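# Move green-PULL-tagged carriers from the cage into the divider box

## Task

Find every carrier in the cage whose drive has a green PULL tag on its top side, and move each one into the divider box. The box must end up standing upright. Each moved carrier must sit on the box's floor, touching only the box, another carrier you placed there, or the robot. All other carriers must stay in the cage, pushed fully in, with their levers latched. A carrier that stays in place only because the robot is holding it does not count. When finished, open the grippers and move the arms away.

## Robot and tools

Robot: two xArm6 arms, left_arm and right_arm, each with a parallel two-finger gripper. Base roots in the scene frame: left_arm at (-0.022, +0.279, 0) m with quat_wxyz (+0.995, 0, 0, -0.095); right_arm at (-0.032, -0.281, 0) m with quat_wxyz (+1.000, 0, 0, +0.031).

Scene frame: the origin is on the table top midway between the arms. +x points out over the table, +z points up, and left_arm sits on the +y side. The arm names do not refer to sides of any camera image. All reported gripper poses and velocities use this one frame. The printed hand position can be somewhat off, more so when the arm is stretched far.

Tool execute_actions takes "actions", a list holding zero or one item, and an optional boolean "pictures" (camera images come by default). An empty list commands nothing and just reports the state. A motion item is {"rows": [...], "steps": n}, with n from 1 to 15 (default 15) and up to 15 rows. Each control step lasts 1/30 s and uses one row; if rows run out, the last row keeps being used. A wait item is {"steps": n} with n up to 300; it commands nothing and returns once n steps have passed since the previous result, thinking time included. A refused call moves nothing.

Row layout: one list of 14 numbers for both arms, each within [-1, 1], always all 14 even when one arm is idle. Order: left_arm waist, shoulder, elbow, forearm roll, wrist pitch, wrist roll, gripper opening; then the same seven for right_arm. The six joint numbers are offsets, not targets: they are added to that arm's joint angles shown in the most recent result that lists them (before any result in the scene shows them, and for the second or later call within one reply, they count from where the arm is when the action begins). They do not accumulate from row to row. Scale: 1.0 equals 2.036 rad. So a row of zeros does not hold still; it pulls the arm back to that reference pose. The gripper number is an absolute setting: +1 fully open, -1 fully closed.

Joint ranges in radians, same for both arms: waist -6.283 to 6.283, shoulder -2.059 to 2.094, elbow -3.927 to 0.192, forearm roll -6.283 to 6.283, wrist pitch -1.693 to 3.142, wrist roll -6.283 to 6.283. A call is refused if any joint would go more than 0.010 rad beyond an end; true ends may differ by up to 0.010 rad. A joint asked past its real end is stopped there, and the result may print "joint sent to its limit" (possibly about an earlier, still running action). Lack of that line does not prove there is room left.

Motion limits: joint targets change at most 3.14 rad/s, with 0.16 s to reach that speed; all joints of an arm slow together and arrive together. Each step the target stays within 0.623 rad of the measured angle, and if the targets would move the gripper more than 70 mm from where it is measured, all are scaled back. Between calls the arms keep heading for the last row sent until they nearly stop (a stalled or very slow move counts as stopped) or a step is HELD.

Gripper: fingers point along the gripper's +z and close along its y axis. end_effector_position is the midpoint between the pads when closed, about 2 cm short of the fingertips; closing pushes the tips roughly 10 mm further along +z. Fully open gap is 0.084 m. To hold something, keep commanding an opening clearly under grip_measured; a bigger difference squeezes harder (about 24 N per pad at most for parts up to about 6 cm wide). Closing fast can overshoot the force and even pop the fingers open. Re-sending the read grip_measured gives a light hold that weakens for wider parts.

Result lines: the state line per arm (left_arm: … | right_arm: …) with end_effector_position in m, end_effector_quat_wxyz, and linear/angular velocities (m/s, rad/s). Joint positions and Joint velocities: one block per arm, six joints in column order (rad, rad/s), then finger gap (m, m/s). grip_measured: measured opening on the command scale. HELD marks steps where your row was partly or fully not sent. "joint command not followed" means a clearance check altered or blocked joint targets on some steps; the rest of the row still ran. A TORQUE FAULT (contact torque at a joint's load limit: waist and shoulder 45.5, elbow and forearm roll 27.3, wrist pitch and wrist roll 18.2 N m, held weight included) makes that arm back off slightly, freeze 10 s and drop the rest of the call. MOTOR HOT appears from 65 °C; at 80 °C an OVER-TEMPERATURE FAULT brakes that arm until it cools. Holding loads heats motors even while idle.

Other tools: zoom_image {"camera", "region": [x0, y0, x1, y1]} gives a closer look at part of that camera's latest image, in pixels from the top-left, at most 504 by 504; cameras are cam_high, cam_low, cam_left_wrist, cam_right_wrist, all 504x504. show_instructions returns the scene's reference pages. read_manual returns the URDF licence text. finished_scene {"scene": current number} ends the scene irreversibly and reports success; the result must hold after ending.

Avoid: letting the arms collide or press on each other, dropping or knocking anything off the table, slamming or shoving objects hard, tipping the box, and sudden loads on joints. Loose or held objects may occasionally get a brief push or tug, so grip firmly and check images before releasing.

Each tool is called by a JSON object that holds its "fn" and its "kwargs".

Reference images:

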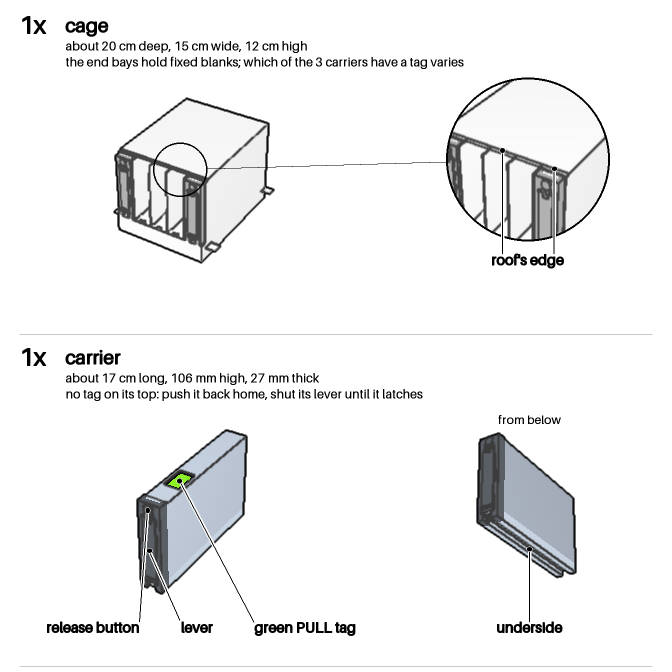

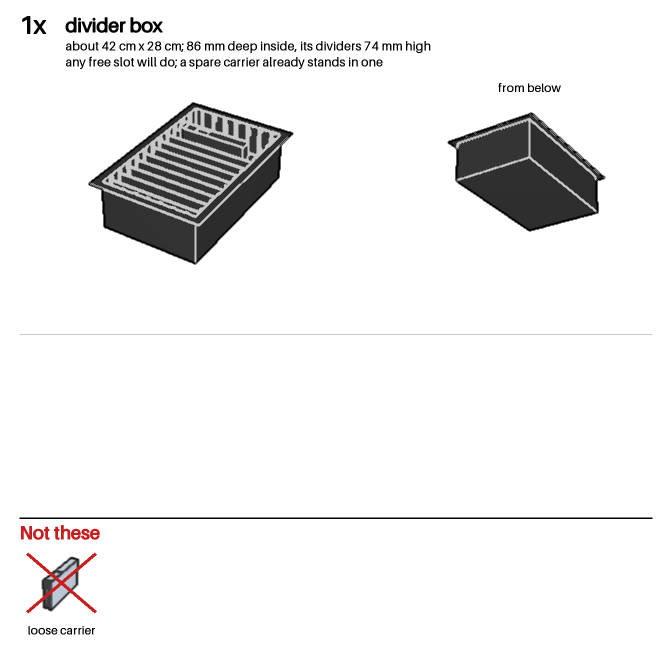

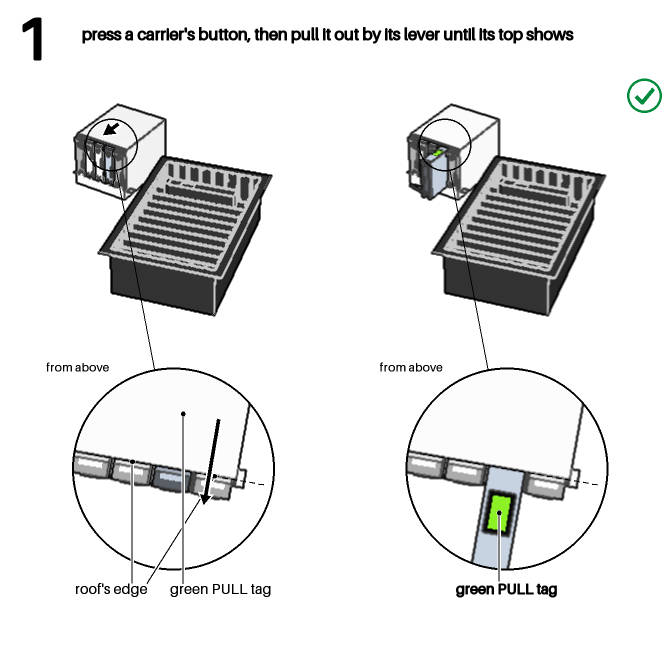

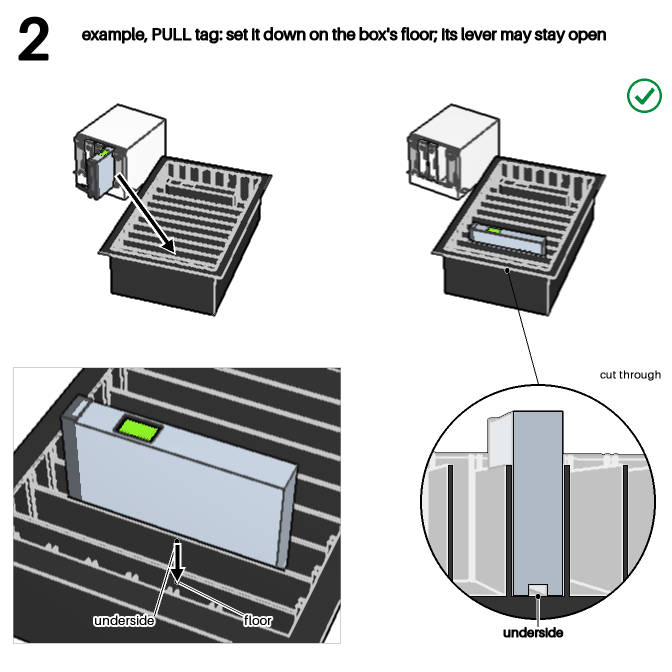

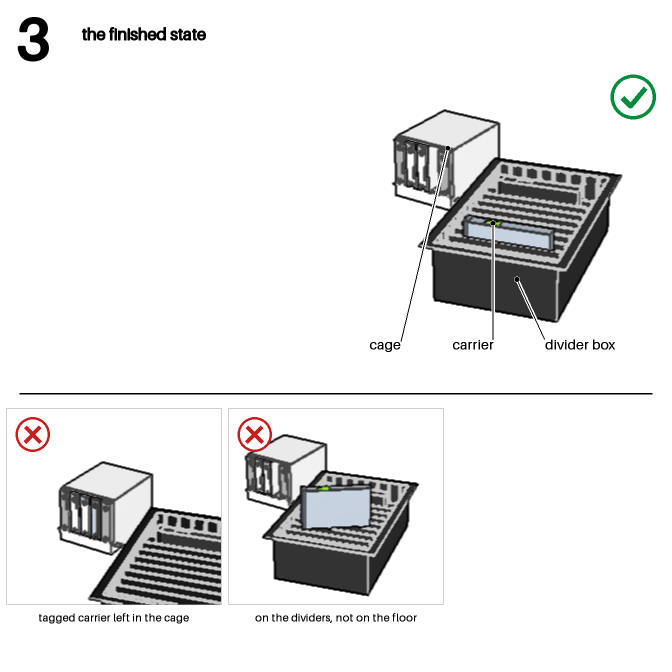

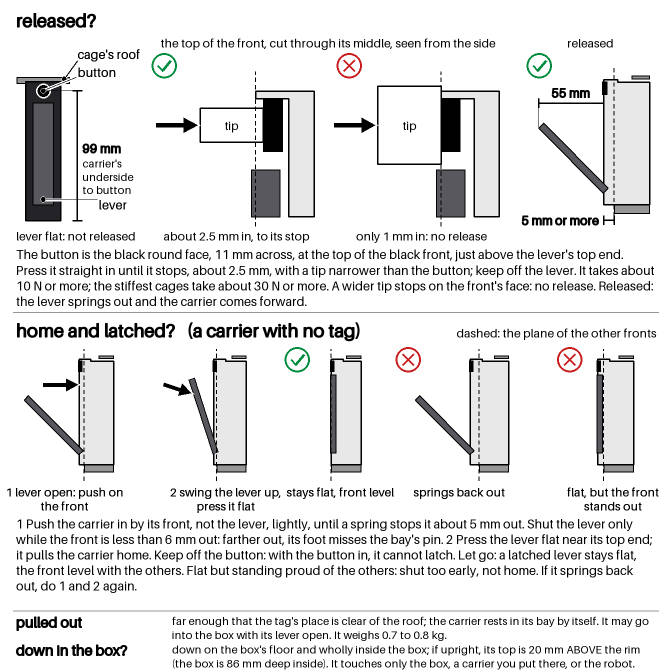

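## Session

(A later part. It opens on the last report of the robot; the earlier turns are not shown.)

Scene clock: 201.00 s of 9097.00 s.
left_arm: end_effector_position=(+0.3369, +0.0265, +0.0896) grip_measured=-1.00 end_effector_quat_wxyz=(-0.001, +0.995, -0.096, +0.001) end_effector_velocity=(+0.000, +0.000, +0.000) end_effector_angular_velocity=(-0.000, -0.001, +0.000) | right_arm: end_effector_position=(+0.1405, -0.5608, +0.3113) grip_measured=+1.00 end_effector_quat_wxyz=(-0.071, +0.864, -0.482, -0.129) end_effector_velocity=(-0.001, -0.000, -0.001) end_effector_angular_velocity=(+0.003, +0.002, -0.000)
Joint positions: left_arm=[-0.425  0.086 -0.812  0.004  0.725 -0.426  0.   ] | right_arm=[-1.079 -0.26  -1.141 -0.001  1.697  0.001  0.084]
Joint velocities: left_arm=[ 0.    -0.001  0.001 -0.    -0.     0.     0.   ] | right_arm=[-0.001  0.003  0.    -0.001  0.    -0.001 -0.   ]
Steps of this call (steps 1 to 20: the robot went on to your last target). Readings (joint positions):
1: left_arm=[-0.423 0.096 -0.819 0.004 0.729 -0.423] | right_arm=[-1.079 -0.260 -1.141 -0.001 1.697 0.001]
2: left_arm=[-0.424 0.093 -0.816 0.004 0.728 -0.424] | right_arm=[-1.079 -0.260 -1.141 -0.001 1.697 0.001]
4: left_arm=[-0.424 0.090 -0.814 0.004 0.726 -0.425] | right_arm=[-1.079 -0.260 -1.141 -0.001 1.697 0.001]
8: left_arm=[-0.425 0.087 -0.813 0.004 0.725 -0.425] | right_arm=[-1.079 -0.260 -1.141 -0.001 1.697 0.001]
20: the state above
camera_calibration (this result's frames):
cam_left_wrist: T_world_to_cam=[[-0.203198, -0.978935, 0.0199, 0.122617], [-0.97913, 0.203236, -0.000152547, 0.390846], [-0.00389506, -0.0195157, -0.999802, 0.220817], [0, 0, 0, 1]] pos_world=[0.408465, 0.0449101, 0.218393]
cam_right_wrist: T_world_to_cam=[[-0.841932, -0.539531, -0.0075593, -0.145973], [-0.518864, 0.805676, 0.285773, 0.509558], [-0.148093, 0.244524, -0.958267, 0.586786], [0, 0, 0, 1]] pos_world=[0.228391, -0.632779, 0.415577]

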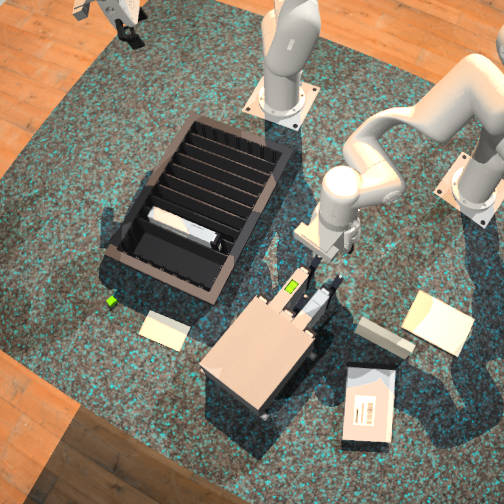

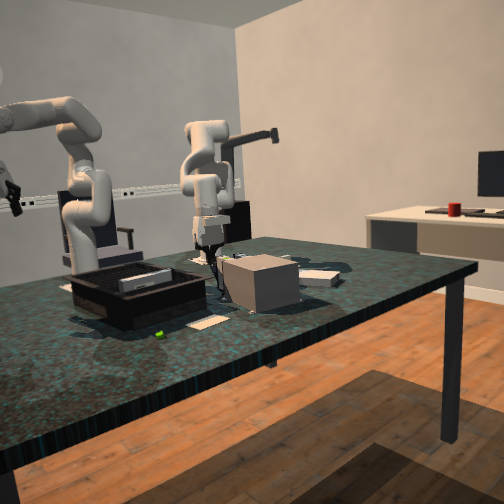

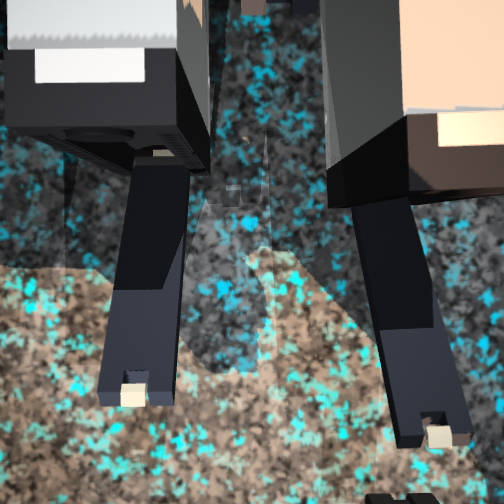

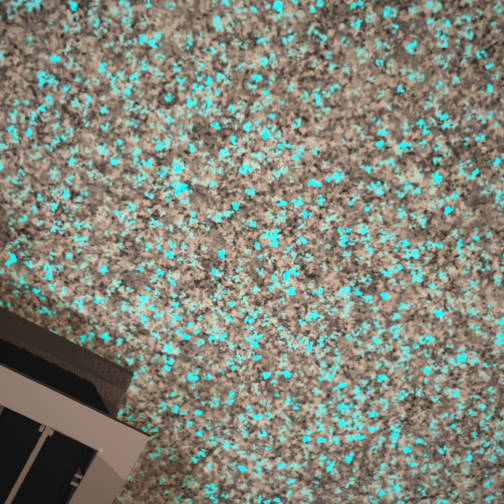

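{"fn": "execute_actions", "kwargs": {"actions": [{"rows":[[-0.004,0,0,0,0,0,0.05,0,0,0,0,0,0,1]]}], "pictures": false}}

{"fn": "execute_actions", "kwargs": {"actions": [{"rows":[[0.011,0.034,-0.046,0,0.012,0.01,0.05,0,0,0,0,0,0,1],[0.011,0.034,-0.046,0,0.012,0.01,0.05,0,0,0,0,0,0,1],[0.0215,0.068,-0.093,0,0.025,0.019,0.05,0,0,0,0,0,0,1],[0.0215,0.068,-0.093,0,0.025,0.019,0.05,0,0,0,0,0,0,1],[0.0305,0.102,-0.141,0,0.039,0.027,0.05,0,0,0,0,0,0,1],[0.0305,0.102,-0.141,0,0.039,0.027,0.05,0,0,0,0,0,0,1],[0.0387,0.137,-0.1894,0,0.0529,0.035,0.05,0,0,0,0,0,0,1]]}], "pictures": false}}

{"fn": "execute_actions", "kwargs": {"actions": [{"steps":20}], "pictures": false}}

{"fn": "execute_actions", "kwargs": {"actions": [{"rows":[[0,0,0,0,0,0,-0.3,0,0,0,0,0,0,1],[0,0,0,0,0,0,-0.4,0,0,0,0,0,0,1],[0,0,0,0,0,0,-0.5,0,0,0,0,0,0,1],[0,0,0,0,0,0,-0.7,0,0,0,0,0,0,1],[0,0,0,0,0,0,-1,0,0,0,0,0,0,1]]}]}}

{"fn": "execute_actions", "kwargs": {"actions": [{"rows":[[0.0015,-0.0045,-0.0027,0,0.0072,0,-1,0,0,0,0,0,0,1]]}]}}

Scene clock: 215.03 s of 9097.00 s.
left_arm: end_effector_position=(+0.3348, +0.0236, +0.0896) grip_measured=+0.04 end_effector_quat_wxyz=(-0.001, +0.995, -0.100, +0.001) end_effector_velocity=(-0.000, -0.000, -0.000) end_effector_angular_velocity=(+0.000, +0.000, +0.001) | right_arm: end_effector_position=(+0.1405, -0.5608, +0.3113) grip_measured=+1.00 end_effector_quat_wxyz=(-0.071, +0.864, -0.482, -0.129) end_effector_velocity=(+0.000, -0.000, +0.001) end_effector_angular_velocity=(-0.002, -0.001, +0.001)
Joint positions: left_arm=[-0.433  0.086 -0.812  0.004  0.725 -0.426  0.046] | right_arm=[-1.079 -0.26  -1.141 -0.001  1.697  0.001  0.084]
Joint velocities: left_arm=[-0.001  0.    -0.    -0.     0.    -0.001  0.   ] | right_arm=[ 0.001 -0.002 -0.001 -0.    -0.    -0.    -0.   ]
Steps of this call (steps 1 to 15: the robot went on to your last target; steps 16 to 90: nothing new was sent; then 10.53 s passed at rest; steps 91 to 105: all 15 steps of this action). Readings (joint positions):
91: left_arm=[-0.425 0.086 -0.812 0.004 0.725 -0.426] | right_arm=[-1.079 -0.260 -1.141 -0.001 1.697 0.001]
92: left_arm=[-0.426 0.086 -0.812 0.004 0.725 -0.426] | right_arm=[-1.079 -0.260 -1.141 -0.001 1.697 0.001]
94: left_arm=[-0.429 0.086 -0.812 0.004 0.725 -0.426] | right_arm=[-1.079 -0.260 -1.141 -0.001 1.697 0.001]
98: left_arm=[-0.432 0.086 -0.812 0.004 0.725 -0.426] | right_arm=[-1.079 -0.260 -1.141 -0.001 1.697 0.001]
105: the state above

Scene clock: 215.53 s of 9097.00 s.
left_arm: end_effector_position=(+0.4299, +0.0050, +0.0887) grip_measured=+0.04 end_effector_quat_wxyz=(-0.002, +0.995, -0.096, +0.000) end_effector_velocity=(+0.038, -0.006, -0.008) end_effector_angular_velocity=(+0.012, +0.020, -0.008) | right_arm: end_effector_position=(+0.1405, -0.5608, +0.3113) grip_measured=+1.00 end_effector_quat_wxyz=(-0.071, +0.864, -0.482, -0.129) end_effector_velocity=(-0.000, -0.000, +0.000) end_effector_angular_velocity=(-0.000, -0.000, +0.000)
Joint positions: left_arm=[-0.357  0.354 -1.18   0.004  0.827 -0.357  0.046] | right_arm=[-1.079 -0.26  -1.141 -0.001  1.697  0.001  0.084]
Joint velocities: left_arm=[ 0.028  0.137 -0.182 -0.     0.068  0.036  0.   ] | right_arm=[-0.    -0.    -0.    -0.     0.    -0.001 -0.   ]
Steps of this call (steps 1 to 15: all 15 steps of this action). Readings (joint positions):
1: left_arm=[-0.433 0.086 -0.812 0.004 0.725 -0.426] | right_arm=[-1.079 -0.260 -1.141 -0.001 1.697 0.001]
2: left_arm=[-0.432 0.089 -0.815 0.004 0.726 -0.425] | right_arm=[-1.079 -0.260 -1.141 -0.001 1.697 0.001]
4: left_arm=[-0.425 0.113 -0.847 0.004 0.736 -0.417] | right_arm=[-1.079 -0.260 -1.141 -0.001 1.697 0.001]
8: left_arm=[-0.393 0.217 -0.992 0.004 0.774 -0.390] | right_arm=[-1.079 -0.260 -1.141 -0.001 1.697 0.001]
15: the state above

Scene clock: 216.20 s of 9097.00 s.
left_arm: end_effector_position=(+0.4340, +0.0041, +0.0888) grip_measured=+0.04 end_effector_quat_wxyz=(-0.001, +0.995, -0.096, +0.001) end_effector_velocity=(+0.000, -0.000, -0.000) end_effector_angular_velocity=(+0.000, +0.000, -0.002) | right_arm: end_effector_position=(+0.1405, -0.5608, +0.3113) grip_measured=+1.00 end_effector_quat_wxyz=(-0.071, +0.864, -0.482, -0.129) end_effector_velocity=(-0.000, -0.000, -0.000) end_effector_angular_velocity=(-0.000, +0.001, -0.001)
Joint positions: left_arm=[-0.354  0.365 -1.197  0.004  0.832 -0.354  0.046] | right_arm=[-1.079 -0.26  -1.141 -0.001  1.697  0.001  0.084]
Joint velocities: left_arm=[-0.     0.001 -0.001  0.    -0.     0.002  0.   ] | right_arm=[-0.     0.001 -0.001 -0.001 -0.     0.    -0.   ]
Steps of this call (steps 1 to 20: the robot went on to your last target). Readings (joint positions):
1: left_arm=[-0.356 0.357 -1.185 0.004 0.829 -0.356] | right_arm=[-1.079 -0.260 -1.141 -0.001 1.697 0.001]
2: left_arm=[-0.355 0.360 -1.188 0.004 0.830 -0.356] | right_arm=[-1.079 -0.260 -1.141 -0.001 1.697 0.001]
4: left_arm=[-0.355 0.362 -1.193 0.004 0.831 -0.355] | right_arm=[-1.079 -0.260 -1.141 -0.001 1.697 0.001]
8: left_arm=[-0.355 0.364 -1.196 0.004 0.832 -0.355] | right_arm=[-1.079 -0.260 -1.141 -0.001 1.697 0.001]
20: the state above

Scene clock: 216.70 s of 9097.00 s.
left_arm: end_effector_position=(+0.4341, +0.0042, +0.0889) grip_measured=-0.39 end_effector_quat_wxyz=(-0.001, +0.995, -0.096, +0.001) end_effector_velocity=(+0.000, -0.000, -0.000) end_effector_angular_velocity=(+0.000, +0.000, -0.001) | right_arm: end_effector_position=(+0.1405, -0.5608, +0.3113) grip_measured=+1.00 end_effector_quat_wxyz=(-0.071, +0.864, -0.482, -0.129) end_effector_velocity=(-0.001, -0.000, +0.000) end_effector_angular_velocity=(-0.002, +0.001, +0.001)
Joint positions: left_arm=[-0.354  0.365 -1.197  0.004  0.833 -0.354  0.027] | right_arm=[-1.079 -0.26  -1.141 -0.001  1.697  0.001  0.084]
Joint velocities: left_arm=[-0.001  0.001 -0.001  0.    -0.     0.     0.   ] | right_arm=[-0.001 -0.001 -0.    -0.002  0.    -0.001  0.   ]
Steps of this call (steps 1 to 15: all 15 steps of this action). Readings (joint positions):
1: left_arm=[-0.354 0.365 -1.197 0.004 0.832 -0.354] | right_arm=[-1.079 -0.260 -1.141 -0.001 1.697 0.001]
2: left_arm=[-0.354 0.365 -1.197 0.004 0.832 -0.354] | right_arm=[-1.079 -0.260 -1.141 -0.001 1.697 0.001]
4: left_arm=[-0.354 0.365 -1.197 0.004 0.833 -0.355] | right_arm=[-1.079 -0.260 -1.141 -0.001 1.697 0.001]
8: left_arm=[-0.354 0.365 -1.197 0.004 0.833 -0.355] | right_arm=[-1.079 -0.260 -1.141 -0.001 1.697 0.001]
15: the state above
camera_calibration (this result's frames):
cam_left_wrist: T_world_to_cam=[[-0.203035, -0.978984, 0.0191804, 0.120528], [-0.97916, 0.203089, 0.00086922, 0.490477], [-0.00474629, -0.0186042, -0.999816, 0.220459], [0, 0, 0, 1]] pos_world=[0.505774, 0.0224858, 0.217681]
cam_right_wrist: T_world_to_cam=[[-0.841932, -0.539531, -0.00755944, -0.145973], [-0.518864, 0.805676, 0.285774, 0.509558], [-0.148093, 0.244524, -0.958267, 0.586786], [0, 0, 0, 1]] pos_world=[0.228391, -0.632779, 0.415576]

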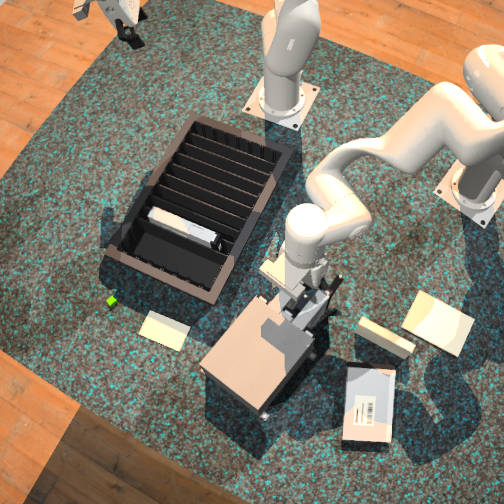

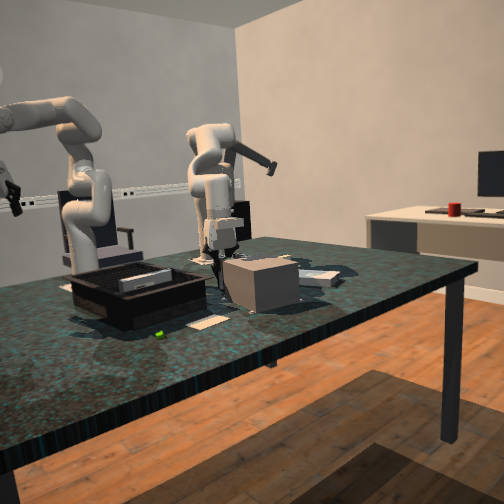

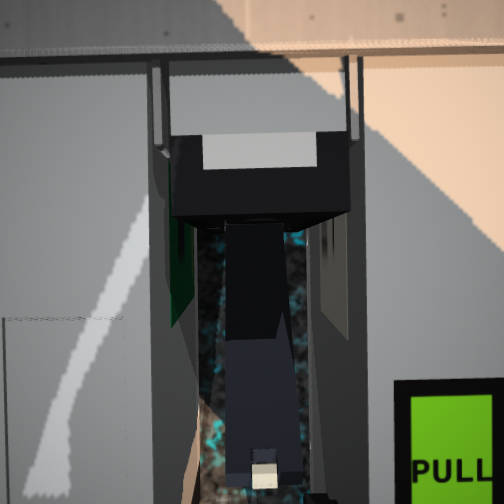

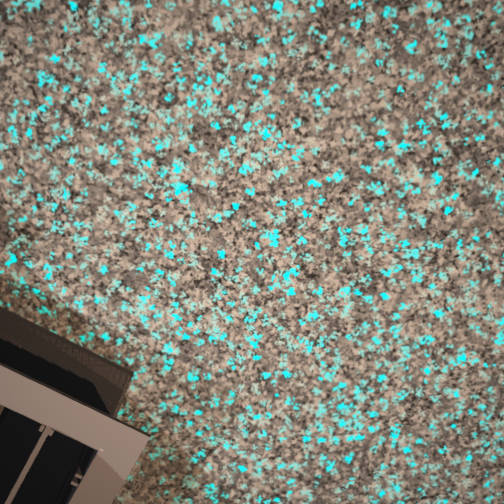

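Scene clock: 217.20 s of 9097.00 s.
left_arm: end_effector_position=(+0.4347, +0.0057, +0.0942) grip_measured=-0.40 end_effector_quat_wxyz=(-0.002, +0.996, -0.094, -0.000) end_effector_velocity=(+0.002, -0.001, +0.003) end_effector_angular_velocity=(-0.004, -0.005, -0.001) | right_arm: end_effector_position=(+0.1405, -0.5608, +0.3113) grip_measured=+1.00 end_effector_quat_wxyz=(-0.071, +0.864, -0.482, -0.129) end_effector_velocity=(-0.000, -0.000, -0.000) end_effector_angular_velocity=(+0.000, +0.001, -0.001)
Joint positions: left_arm=[-0.351  0.356 -1.202  0.004  0.847 -0.354  0.027] | right_arm=[-1.079 -0.26  -1.141 -0.001  1.697  0.001  0.084]
Joint velocities: left_arm=[ 0.    -0.003 -0.003 -0.    -0.     0.001  0.   ] | right_arm=[-0.001  0.001 -0.    -0.     0.     0.001  0.   ]
Steps of this call (steps 1 to 15: all 15 steps of this action). Readings (joint positions):
1: left_arm=[-0.354 0.365 -1.197 0.004 0.833 -0.354] | right_arm=[-1.079 -0.260 -1.141 -0.001 1.697 0.001]
2: left_arm=[-0.354 0.365 -1.198 0.004 0.834 -0.354] | right_arm=[-1.079 -0.260 -1.141 -0.001 1.697 0.001]
4: left_arm=[-0.352 0.362 -1.198 0.004 0.840 -0.354] | right_arm=[-1.079 -0.260 -1.141 -0.001 1.697 0.001]
8: left_arm=[-0.351 0.358 -1.200 0.004 0.846 -0.354] | right_arm=[-1.079 -0.260 -1.141 -0.001 1.697 0.001]
15: the state above
camera_calibration (this result's frames):
cam_left_wrist: T_world_to_cam=[[-0.200033, -0.979613, 0.0185972, 0.120803], [-0.979771, 0.200108, 0.00227951, 0.490954], [-0.0059545, -0.017765, -0.999824, 0.226288], [0, 0, 0, 1]] pos_world=[0.506535, 0.0241162, 0.222882]
cam_right_wrist: T_world_to_cam=[[-0.841932, -0.539531, -0.0075594, -0.145973], [-0.518864, 0.805676, 0.285774, 0.509558], [-0.148093, 0.244524, -0.958267, 0.586786], [0, 0, 0, 1]] pos_world=[0.228391, -0.632779, 0.415576]

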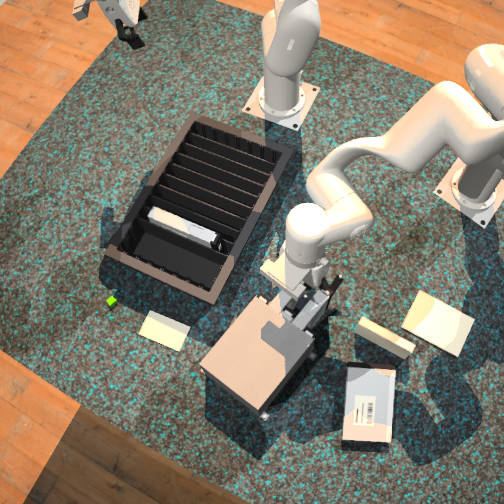

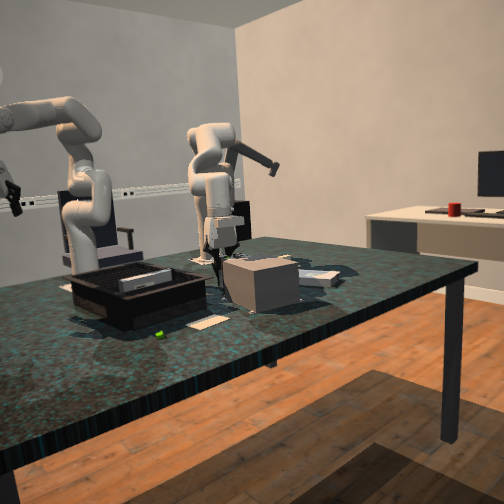

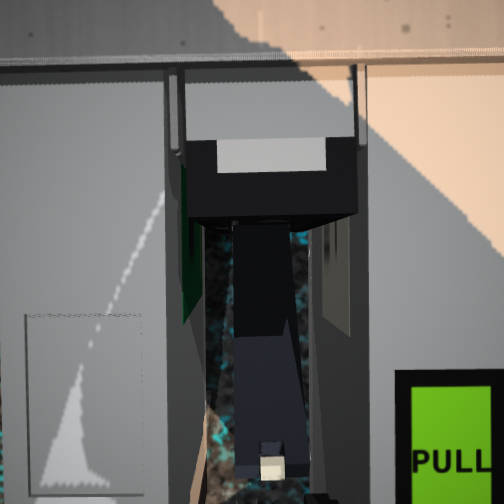

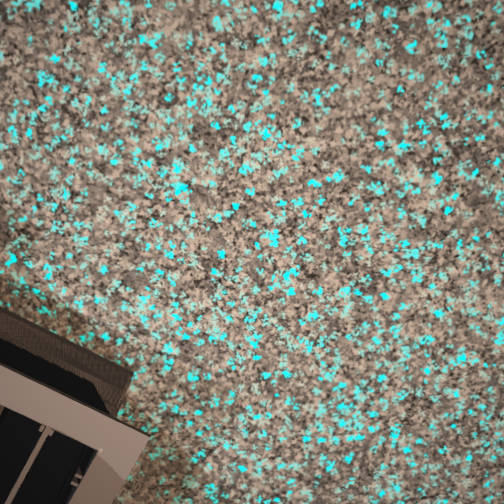

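{"fn": "execute_actions", "kwargs": {"actions": [{"rows":[[-0.0015,0.0015,0.001,0,-0.0025,-0.002,-1,0,0,0,0,0,0,1],[-0.002,-0.002,0.006,0,-0.004,-0.003,-1,0,0,0,0,0,0,1],[-0.003,-0.0055,0.0107,0,-0.0053,-0.004,-1,0,0,0,0,0,0,1],[-0.004,-0.009,0.0155,0,-0.0067,-0.005,-1,0,0,0,0,0,0,1],[-0.005,-0.0125,0.0204,0,-0.008,-0.006,-1,0,0,0,0,0,0,1],[-0.006,-0.016,0.0252,0,-0.0095,-0.007,-1,0,0,0,0,0,0,1],[-0.0068,-0.0195,0.03,0,-0.0108,-0.008,-1,0,0,0,0,0,0,1],[-0.0077,-0.023,0.035,0,-0.0122,-0.009,-1,0,0,0,0,0,0,1],[-0.0085,-0.0265,0.0397,0,-0.0136,-0.01,-1,0,0,0,0,0,0,1],[-0.0094,-0.03,0.0446,0,-0.015,-0.011,-1,0,0,0,0,0,0,1],[-0.0102,-0.0335,0.0494,0,-0.0164,-0.012,-1,0,0,0,0,0,0,1]]}], "pictures": false}}

{"fn": "execute_actions", "kwargs": {"actions": [{"steps":12}]}}

Scene clock: 224.23 s of 9097.00 s.
left_arm: end_effector_position=(+0.4124, +0.0078, +0.0941) grip_measured=-0.40 end_effector_quat_wxyz=(-0.001, +0.996, -0.093, +0.001) end_effector_velocity=(-0.031, +0.005, +0.001) end_effector_angular_velocity=(+0.000, +0.001, +0.002) | right_arm: end_effector_position=(+0.1405, -0.5608, +0.3113) grip_measured=+1.00 end_effector_quat_wxyz=(-0.071, +0.864, -0.482, -0.129) end_effector_velocity=(+0.000, +0.000, -0.001) end_effector_angular_velocity=(+0.003, +0.001, +0.001)
Joint positions: left_arm=[-0.37   0.295 -1.112  0.004  0.817 -0.377  0.027] | right_arm=[-1.079 -0.26  -1.141 -0.001  1.697  0.001  0.084]
Joint velocities: left_arm=[-0.023 -0.086  0.122 -0.    -0.035 -0.025  0.   ] | right_arm=[-0.     0.002  0.001  0.    -0.    -0.001 -0.   ]
Steps of this call (steps 1 to 15: the robot went on to your last target; steps 16 to 90: nothing new was sent; then 3.53 s passed at rest; steps 91 to 105: all 15 steps of this action). Readings (joint positions):
91: left_arm=[-0.351 0.356 -1.203 0.004 0.847 -0.355] | right_arm=[-1.079 -0.260 -1.141 -0.001 1.697 0.001]
92: left_arm=[-0.351 0.356 -1.203 0.004 0.847 -0.355] | right_arm=[-1.079 -0.260 -1.141 -0.001 1.697 0.001]
94: left_arm=[-0.352 0.354 -1.198 0.004 0.843 -0.358] | right_arm=[-1.079 -0.260 -1.141 -0.001 1.697 0.001]
98: left_arm=[-0.358 0.336 -1.171 0.004 0.833 -0.365] | right_arm=[-1.079 -0.260 -1.141 -0.001 1.697 0.001]
105: the state above

Scene clock: 224.63 s of 9097.00 s.
left_arm: end_effector_position=(+0.4099, +0.0082, +0.0941) grip_measured=-0.40 end_effector_quat_wxyz=(-0.001, +0.996, -0.093, +0.000) end_effector_velocity=(-0.001, +0.000, -0.000) end_effector_angular_velocity=(+0.001, +0.001, +0.001) | right_arm: end_effector_position=(+0.1405, -0.5608, +0.3113) grip_measured=+1.00 end_effector_quat_wxyz=(-0.071, +0.864, -0.482, -0.129) end_effector_velocity=(-0.000, -0.000, -0.000) end_effector_angular_velocity=(+0.000, +0.001, -0.001)
Joint positions: left_arm=[-0.372  0.288 -1.102  0.004  0.814 -0.379  0.027] | right_arm=[-1.079 -0.26  -1.141 -0.001  1.697  0.001  0.084]
Joint velocities: left_arm=[-0.001 -0.     0.001 -0.    -0.    -0.002 -0.   ] | right_arm=[-0.     0.001 -0.    -0.001  0.     0.001  0.   ]
Steps of this call (steps 1 to 12: the robot went on to your last target). Readings (joint positions):
1: left_arm=[-0.370 0.293 -1.109 0.004 0.816 -0.377] | right_arm=[-1.079 -0.260 -1.141 -0.001 1.697 0.001]
2: left_arm=[-0.371 0.291 -1.106 0.004 0.816 -0.378] | right_arm=[-1.079 -0.260 -1.141 -0.001 1.697 0.001]
4: left_arm=[-0.371 0.290 -1.104 0.004 0.815 -0.378] | right_arm=[-1.079 -0.260 -1.141 -0.001 1.697 0.001]
8: left_arm=[-0.371 0.289 -1.102 0.004 0.814 -0.379] | right_arm=[-1.079 -0.260 -1.141 -0.001 1.697 0.001]
12: the state above
camera_calibration (this result's frames):
cam_left_wrist: T_world_to_cam=[[-0.196547, -0.980307, 0.0191528, 0.116855], [-0.980483, 0.196601, 0.000950278, 0.466606], [-0.00469702, -0.0185922, -0.999816, 0.225582], [0, 0, 0, 1]] pos_world=[0.481526, 0.0270127, 0.222859]
cam_right_wrist: T_world_to_cam=[[-0.841932, -0.539531, -0.00755941, -0.145973], [-0.518864, 0.805676, 0.285774, 0.509558], [-0.148093, 0.244524, -0.958267, 0.586786], [0, 0, 0, 1]] pos_world=[0.228391, -0.632779, 0.415576]

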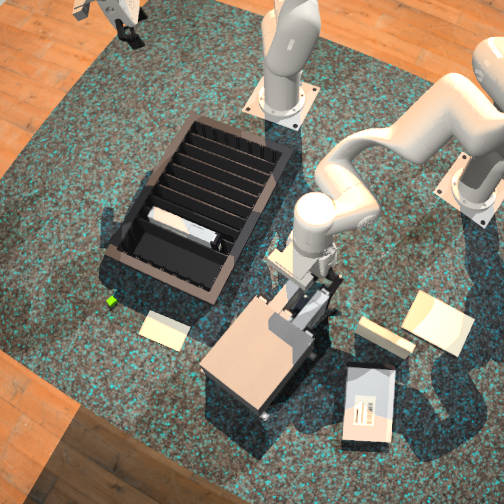

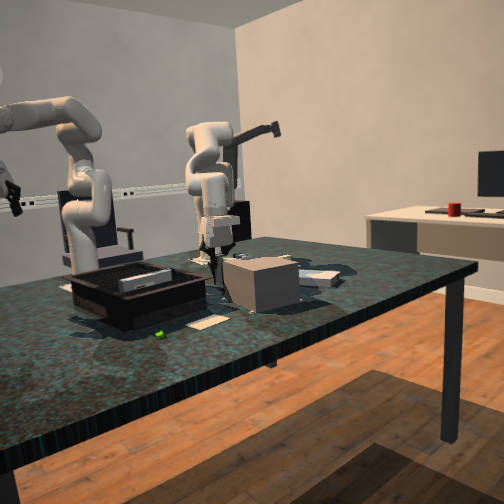

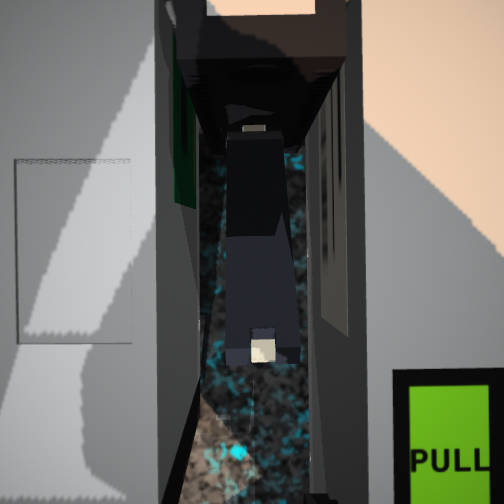

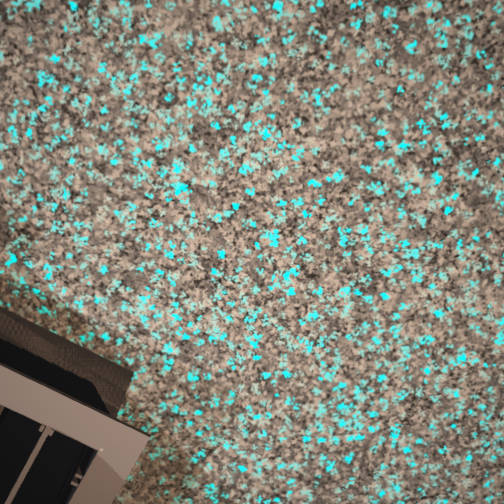

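{"fn": "execute_actions", "kwargs": {"actions": [{"rows":[[-0.002,-0.0074,0.0106,0,-0.0032,-0.002,-1,0,0,0,0,0,0,1],[-0.004,-0.0148,0.0212,0,-0.0064,-0.004,-1,0,0,0,0,0,0,1],[-0.004,-0.0148,0.0212,0,-0.0064,-0.004,-1,0,0,0,0,0,0,1],[-0.0061,-0.0222,0.0316,0,-0.0094,-0.0061,-1,0,0,0,0,0,0,1],[-0.0082,-0.0296,0.042,0,-0.0124,-0.0082,-1,0,0,0,0,0,0,1],[-0.0082,-0.0296,0.042,0,-0.0124,-0.0082,-1,0,0,0,0,0,0,1],[-0.0104,-0.037,0.0523,0,-0.0153,-0.0104,-1,0,0,0,0,0,0,1],[-0.0126,-0.0445,0.0625,0,-0.018,-0.0126,-1,0,0,0,0,0,0,1],[-0.0126,-0.0445,0.0625,0,-0.018,-0.0126,-1,0,0,0,0,0,0,1],[-0.0149,-0.0519,0.0727,0,-0.0208,-0.0149,-1,0,0,0,0,0,0,1],[-0.0172,-0.0593,0.0828,0,-0.0235,-0.0172,-1,0,0,0,0,0,0,1],[-0.0172,-0.0593,0.0828,0,-0.0235,-0.0172,-1,0,0,0,0,0,0,1],[-0.0196,-0.0667,0.0927,0,-0.026,-0.0196,-1,0,0,0,0,0,0,1],[-0.022,-0.0741,0.1026,0,-0.0285,-0.022,-1,0,0,0,0,0,0,1]]}], "pictures": false}}

{"fn": "execute_actions", "kwargs": {"actions": [{"steps":15}], "pictures": false}}

{"fn": "execute_actions", "kwargs": {"actions": [{"rows":[[0,0.005,0.002,0,-0.007,0,-1,0,0,0,0,0,0,1],[0,0.0105,0.004,0,-0.0145,0,-1,0,0,0,0,0,0,1]]}], "pictures": false}}

{"fn": "execute_actions", "kwargs": {"actions": [{"rows":[[0,0,0,0,0,0,-0.08,0,0,0,0,0,0,1]]}], "pictures": false}}

{"fn": "execute_actions", "kwargs": {"actions": [{"rows":[[0.0116,0.03,-0.053,0,0.023,0.0116,-0.08,0,0,0,0,0,0,1],[0.0116,0.03,-0.053,0,0.023,0.0116,-0.08,0,0,0,0,0,0,1],[0.0116,0.03,-0.053,0,0.023,0.0116,-0.08,0,0,0,0,0,0,1],[0.022,0.0636,-0.1066,0,0.043,0.022,-0.08,0,0,0,0,0,0,1]]}], "pictures": false}}

{"fn": "execute_actions", "kwargs": {"actions": [{"steps":12}], "pictures": false}}

{"fn": "execute_actions", "kwargs": {"actions": [{"rows":[[0,0,0,0,0,0,-0.3,0,0,0,0,0,0,1],[0,0,0,0,0,0,-0.4,0,0,0,0,0,0,1],[0,0,0,0,0,0,-0.5,0,0,0,0,0,0,1],[0,0,0,0,0,0,-0.7,0,0,0,0,0,0,1],[0,0,0,0,0,0,-1,0,0,0,0,0,0,1]]}]}}

Scene clock: 243.17 s of 9097.00 s.
left_arm: end_effector_position=(+0.3691, +0.0155, +0.0940) grip_measured=-0.40 end_effector_quat_wxyz=(-0.001, +0.996, -0.093, +0.000) end_effector_velocity=(-0.112, +0.020, -0.000) end_effector_angular_velocity=(-0.002, -0.004, -0.027) | right_arm: end_effector_position=(+0.1405, -0.5608, +0.3113) grip_measured=+1.00 end_effector_quat_wxyz=(-0.071, +0.864, -0.482, -0.129) end_effector_velocity=(+0.000, +0.000, -0.000) end_effector_angular_velocity=(+0.001, -0.000, -0.000)
Joint positions: left_arm=[-0.405  0.176 -0.944  0.004  0.77  -0.411  0.027] | right_arm=[-1.079 -0.26  -1.141 -0.001  1.697  0.001  0.084]
Joint velocities: left_arm=[-0.098 -0.31   0.42   0.002 -0.113 -0.072  0.002] | right_arm=[-0.     0.001 -0.     0.001  0.    -0.    -0.   ]
Steps of this call (steps 1 to 30: the robot went on to your last target; steps 31 to 90: nothing new was sent; then 15.03 s passed at rest; steps 91 to 105: all 15 steps of this action). Readings (joint positions):
91: left_arm=[-0.372 0.288 -1.101 0.004 0.814 -0.379] | right_arm=[-1.079 -0.260 -1.141 -0.001 1.697 0.001]
92: left_arm=[-0.372 0.287 -1.100 0.004 0.813 -0.379] | right_arm=[-1.079 -0.260 -1.141 -0.001 1.697 0.001]
94: left_arm=[-0.375 0.277 -1.085 0.004 0.809 -0.382] | right_arm=[-1.079 -0.260 -1.141 -0.001 1.697 0.001]
98: left_arm=[-0.384 0.244 -1.039 0.004 0.796 -0.391] | right_arm=[-1.079 -0.260 -1.141 -0.001 1.697 0.001]
105: the state above

Scene clock: 243.67 s of 9097.00 s.
left_arm: end_effector_position=(+0.3553, +0.0182, +0.0937) grip_measured=-0.40 end_effector_quat_wxyz=(-0.001, +0.996, -0.093, +0.000) end_effector_velocity=(-0.000, -0.000, +0.001) end_effector_angular_velocity=(-0.002, -0.003, +0.000) | right_arm: end_effector_position=(+0.1405, -0.5608, +0.3113) grip_measured=+1.00 end_effector_quat_wxyz=(-0.071, +0.864, -0.482, -0.129) end_effector_velocity=(-0.001, -0.000, -0.001) end_effector_angular_velocity=(+0.001, +0.002, -0.002)
Joint positions: left_arm=[-0.416  0.138 -0.893  0.004  0.756 -0.424  0.027] | right_arm=[-1.079 -0.26  -1.141 -0.001  1.697  0.001  0.084]
Joint velocities: left_arm=[-0.    -0.005  0.002  0.    -0.001 -0.001 -0.   ] | right_arm=[-0.001  0.001  0.001 -0.001  0.     0.    -0.   ]
Steps of this call (steps 1 to 15: the robot went on to your last target). Readings (joint positions):
1: left_arm=[-0.408 0.166 -0.931 0.004 0.766 -0.414] | right_arm=[-1.079 -0.260 -1.141 -0.001 1.697 0.001]
2: left_arm=[-0.412 0.157 -0.918 0.004 0.764 -0.416] | right_arm=[-1.079 -0.260 -1.141 -0.001 1.697 0.001]
4: left_arm=[-0.415 0.147 -0.904 0.004 0.760 -0.420] | right_arm=[-1.079 -0.260 -1.141 -0.001 1.697 0.001]
8: left_arm=[-0.416 0.140 -0.895 0.004 0.757 -0.423] | right_arm=[-1.079 -0.260 -1.141 -0.001 1.697 0.001]
15: the state above

Scene clock: 244.17 s of 9097.00 s.
left_arm: end_effector_position=(+0.3554, +0.0180, +0.0835) grip_measured=-0.40 end_effector_quat_wxyz=(-0.001, +0.996, -0.093, +0.001) end_effector_velocity=(-0.000, -0.000, -0.001) end_effector_angular_velocity=(-0.000, -0.000, +0.000) | right_arm: end_effector_position=(+0.1405, -0.5608, +0.3113) grip_measured=+1.00 end_effector_quat_wxyz=(-0.071, +0.864, -0.482, -0.129) end_effector_velocity=(+0.000, +0.000, +0.000) end_effector_angular_velocity=(-0.001, -0.000, +0.001)
Joint positions: left_arm=[-0.417  0.159 -0.885  0.004  0.727 -0.423  0.027] | right_arm=[-1.079 -0.26  -1.141 -0.001  1.697  0.001  0.084]
Joint velocities: left_arm=[-0.     0.001  0.001 -0.    -0.002 -0.     0.   ] | right_arm=[ 0.001 -0.001 -0.001 -0.    -0.     0.001  0.   ]
Steps of this call (steps 1 to 15: all 15 steps of this action). Readings (joint positions):
1: left_arm=[-0.416 0.138 -0.893 0.004 0.756 -0.424] | right_arm=[-1.079 -0.260 -1.141 -0.001 1.697 0.001]
2: left_arm=[-0.416 0.139 -0.893 0.004 0.754 -0.424] | right_arm=[-1.079 -0.260 -1.141 -0.001 1.697 0.001]
4: left_arm=[-0.417 0.144 -0.891 0.004 0.745 -0.424] | right_arm=[-1.079 -0.260 -1.141 -0.001 1.697 0.001]
8: left_arm=[-0.417 0.156 -0.885 0.004 0.731 -0.423] | right_arm=[-1.079 -0.260 -1.141 -0.001 1.697 0.001]
15: the state above

Scene clock: 244.67 s of 9097.00 s.
left_arm: end_effector_position=(+0.3555, +0.0180, +0.0836) grip_measured=-0.09 end_effector_quat_wxyz=(-0.001, +0.996, -0.093, +0.001) end_effector_velocity=(-0.001, +0.000, -0.001) end_effector_angular_velocity=(+0.002, +0.004, -0.001) | right_arm: end_effector_position=(+0.1405, -0.5608, +0.3113) grip_measured=+1.00 end_effector_quat_wxyz=(-0.071, +0.864, -0.482, -0.129) end_effector_velocity=(-0.000, +0.000, -0.000) end_effector_angular_velocity=(+0.000, +0.001, -0.001)
Joint positions: left_arm=[-0.416  0.159 -0.886  0.004  0.727 -0.423  0.04 ] | right_arm=[-1.079 -0.26  -1.141 -0.001  1.697  0.001  0.084]
Joint velocities: left_arm=[-0.001  0.001  0.002 -0.     0.002  0.     0.   ] | right_arm=[ 0.     0.     0.    -0.001  0.     0.001 -0.   ]
Steps of this call (steps 1 to 15: all 15 steps of this action). Readings (joint positions):
1: left_arm=[-0.417 0.159 -0.885 0.004 0.727 -0.423] | right_arm=[-1.079 -0.260 -1.141 -0.001 1.697 0.001]
2: left_arm=[-0.417 0.159 -0.885 0.004 0.727 -0.423] | right_arm=[-1.079 -0.260 -1.141 -0.001 1.697 0.001]
4: left_arm=[-0.416 0.159 -0.887 0.004 0.725 -0.424] | right_arm=[-1.079 -0.260 -1.141 -0.001 1.697 0.001]
8: left_arm=[-0.416 0.158 -0.887 0.004 0.726 -0.424] | right_arm=[-1.079 -0.260 -1.141 -0.001 1.697 0.001]
15: the state above

Scene clock: 245.17 s of 9097.00 s.
left_arm: end_effector_position=(+0.4088, +0.0083, +0.0939) grip_measured=-0.09 end_effector_quat_wxyz=(-0.002, +0.996, -0.093, +0.000) end_effector_velocity=(+0.008, -0.002, +0.002) end_effector_angular_velocity=(+0.002, +0.003, -0.004) | right_arm: end_effector_position=(+0.1405, -0.5608, +0.3113) grip_measured=+1.00 end_effector_quat_wxyz=(-0.071, +0.864, -0.482, -0.129) end_effector_velocity=(-0.000, -0.000, -0.000) end_effector_angular_velocity=(-0.000, +0.001, -0.001)
Joint positions: left_arm=[-0.372  0.286 -1.098  0.004  0.813 -0.38   0.04 ] | right_arm=[-1.079 -0.26  -1.141 -0.001  1.697  0.001  0.084]
Joint velocities: left_arm=[ 0.005  0.023 -0.04  -0.     0.021  0.009  0.   ] | right_arm=[-0.     0.    -0.    -0.001  0.     0.001  0.   ]
Steps of this call (steps 1 to 15: all 15 steps of this action). Readings (joint positions):
1: left_arm=[-0.416 0.159 -0.886 0.004 0.727 -0.423] | right_arm=[-1.079 -0.260 -1.141 -0.001 1.697 0.001]
2: left_arm=[-0.416 0.161 -0.889 0.004 0.729 -0.423] | right_arm=[-1.079 -0.260 -1.141 -0.001 1.697 0.001]
4: left_arm=[-0.408 0.180 -0.920 0.004 0.744 -0.415] | right_arm=[-1.079 -0.260 -1.141 -0.001 1.697 0.001]
8: left_arm=[-0.384 0.249 -1.040 0.004 0.788 -0.392] | right_arm=[-1.079 -0.260 -1.141 -0.001 1.697 0.001]
15: the state above

Scene clock: 245.57 s of 9097.00 s.
left_arm: end_effector_position=(+0.4101, +0.0080, +0.0945) grip_measured=-0.09 end_effector_quat_wxyz=(-0.001, +0.996, -0.093, +0.001) end_effector_velocity=(+0.000, +0.000, +0.001) end_effector_angular_velocity=(-0.001, -0.001, +0.001) | right_arm: end_effector_position=(+0.1405, -0.5608, +0.3113) grip_measured=+1.00 end_effector_quat_wxyz=(-0.071, +0.864, -0.482, -0.129) end_effector_velocity=(+0.000, -0.000, -0.000) end_effector_angular_velocity=(+0.001, -0.000, +0.000)
Joint positions: left_arm=[-0.372  0.288 -1.103  0.004  0.814 -0.379  0.04 ] | right_arm=[-1.079 -0.26  -1.141 -0.001  1.697  0.001  0.084]
Joint velocities: left_arm=[ 0.    -0.001 -0.001  0.     0.    -0.    -0.   ] | right_arm=[-0.     0.001 -0.     0.001  0.    -0.001  0.   ]
Steps of this call (steps 1 to 12: the robot went on to your last target). Readings (joint positions):
1: left_arm=[-0.372 0.286 -1.099 0.004 0.813 -0.379] | right_arm=[-1.079 -0.260 -1.141 -0.001 1.697 0.001]
2: left_arm=[-0.372 0.287 -1.100 0.004 0.814 -0.379] | right_arm=[-1.079 -0.260 -1.141 -0.001 1.697 0.001]
4: left_arm=[-0.372 0.287 -1.101 0.004 0.814 -0.379] | right_arm=[-1.079 -0.260 -1.141 -0.001 1.697 0.001]
8: left_arm=[-0.372 0.288 -1.102 0.004 0.814 -0.379] | right_arm=[-1.079 -0.260 -1.141 -0.001 1.697 0.001]
12: the state above

Scene clock: 246.07 s of 9097.00 s.
left_arm: end_effector_position=(+0.4101, +0.0080, +0.0945) grip_measured=-0.40 end_effector_quat_wxyz=(-0.001, +0.996, -0.093, +0.001) end_effector_velocity=(-0.000, -0.000, -0.000) end_effector_angular_velocity=(+0.000, +0.001, +0.000) | right_arm: end_effector_position=(+0.1405, -0.5608, +0.3113) grip_measured=+1.00 end_effector_quat_wxyz=(-0.071, +0.864, -0.482, -0.129) end_effector_velocity=(-0.000, -0.000, -0.000) end_effector_angular_velocity=(+0.000, +0.001, -0.001)
Joint positions: left_arm=[-0.372  0.288 -1.103  0.004  0.814 -0.379  0.027] | right_arm=[-1.079 -0.26  -1.141 -0.001  1.697  0.001  0.084]
Joint velocities: left_arm=[-0.001  0.001  0.    -0.    -0.    -0.001 -0.   ] | right_arm=[-0.     0.001 -0.    -0.001 -0.     0.001  0.   ]
Steps of this call (steps 1 to 15: all 15 steps of this action). Readings (joint positions):
1: left_arm=[-0.372 0.288 -1.103 0.004 0.814 -0.379] | right_arm=[-1.079 -0.260 -1.141 -0.001 1.697 0.001]
2: left_arm=[-0.372 0.288 -1.103 0.004 0.814 -0.379] | right_arm=[-1.079 -0.260 -1.141 -0.001 1.697 0.001]
4: left_arm=[-0.372 0.288 -1.103 0.004 0.814 -0.379] | right_arm=[-1.079 -0.260 -1.141 -0.001 1.697 0.001]
8: left_arm=[-0.372 0.288 -1.103 0.004 0.814 -0.379] | right_arm=[-1.079 -0.260 -1.141 -0.001 1.697 0.001]
15: the state above
camera_calibration (this result's frames):
cam_left_wrist: T_world_to_cam=[[-0.196848, -0.980241, 0.0194469, 0.116768], [-0.980426, 0.196888, 0.000186027, 0.466911], [-0.00401121, -0.0190296, -0.999811, 0.225728], [0, 0, 0, 1]] pos_world=[0.481662, 0.0268265, 0.223328]
cam_right_wrist: T_world_to_cam=[[-0.841932, -0.539531, -0.0075592, -0.145973], [-0.518864, 0.805676, 0.285774, 0.509558], [-0.148094, 0.244524, -0.958267, 0.586786], [0, 0, 0, 1]] pos_world=[0.228391, -0.632779, 0.415576]

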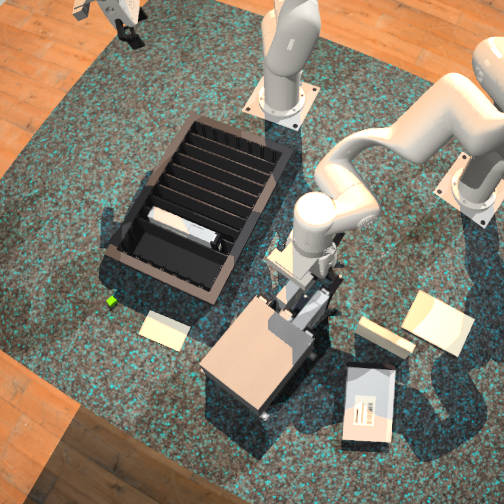

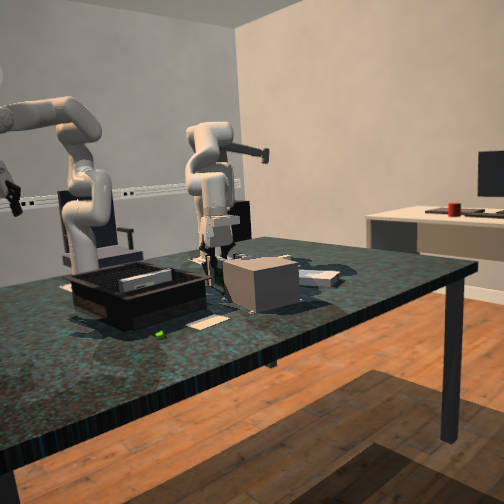

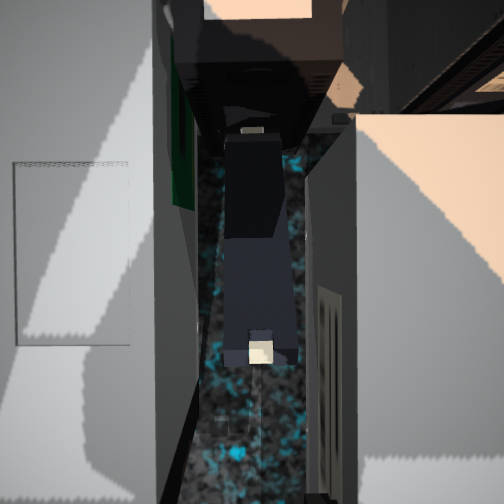

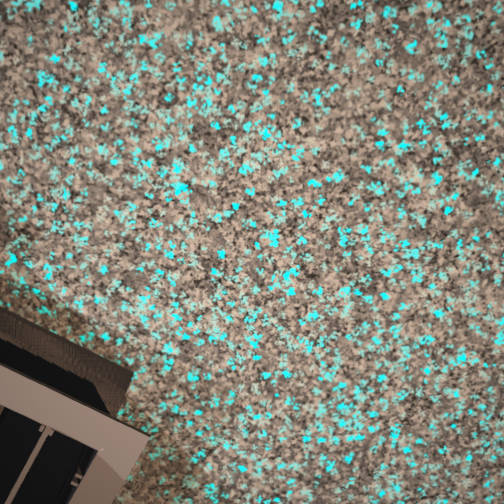

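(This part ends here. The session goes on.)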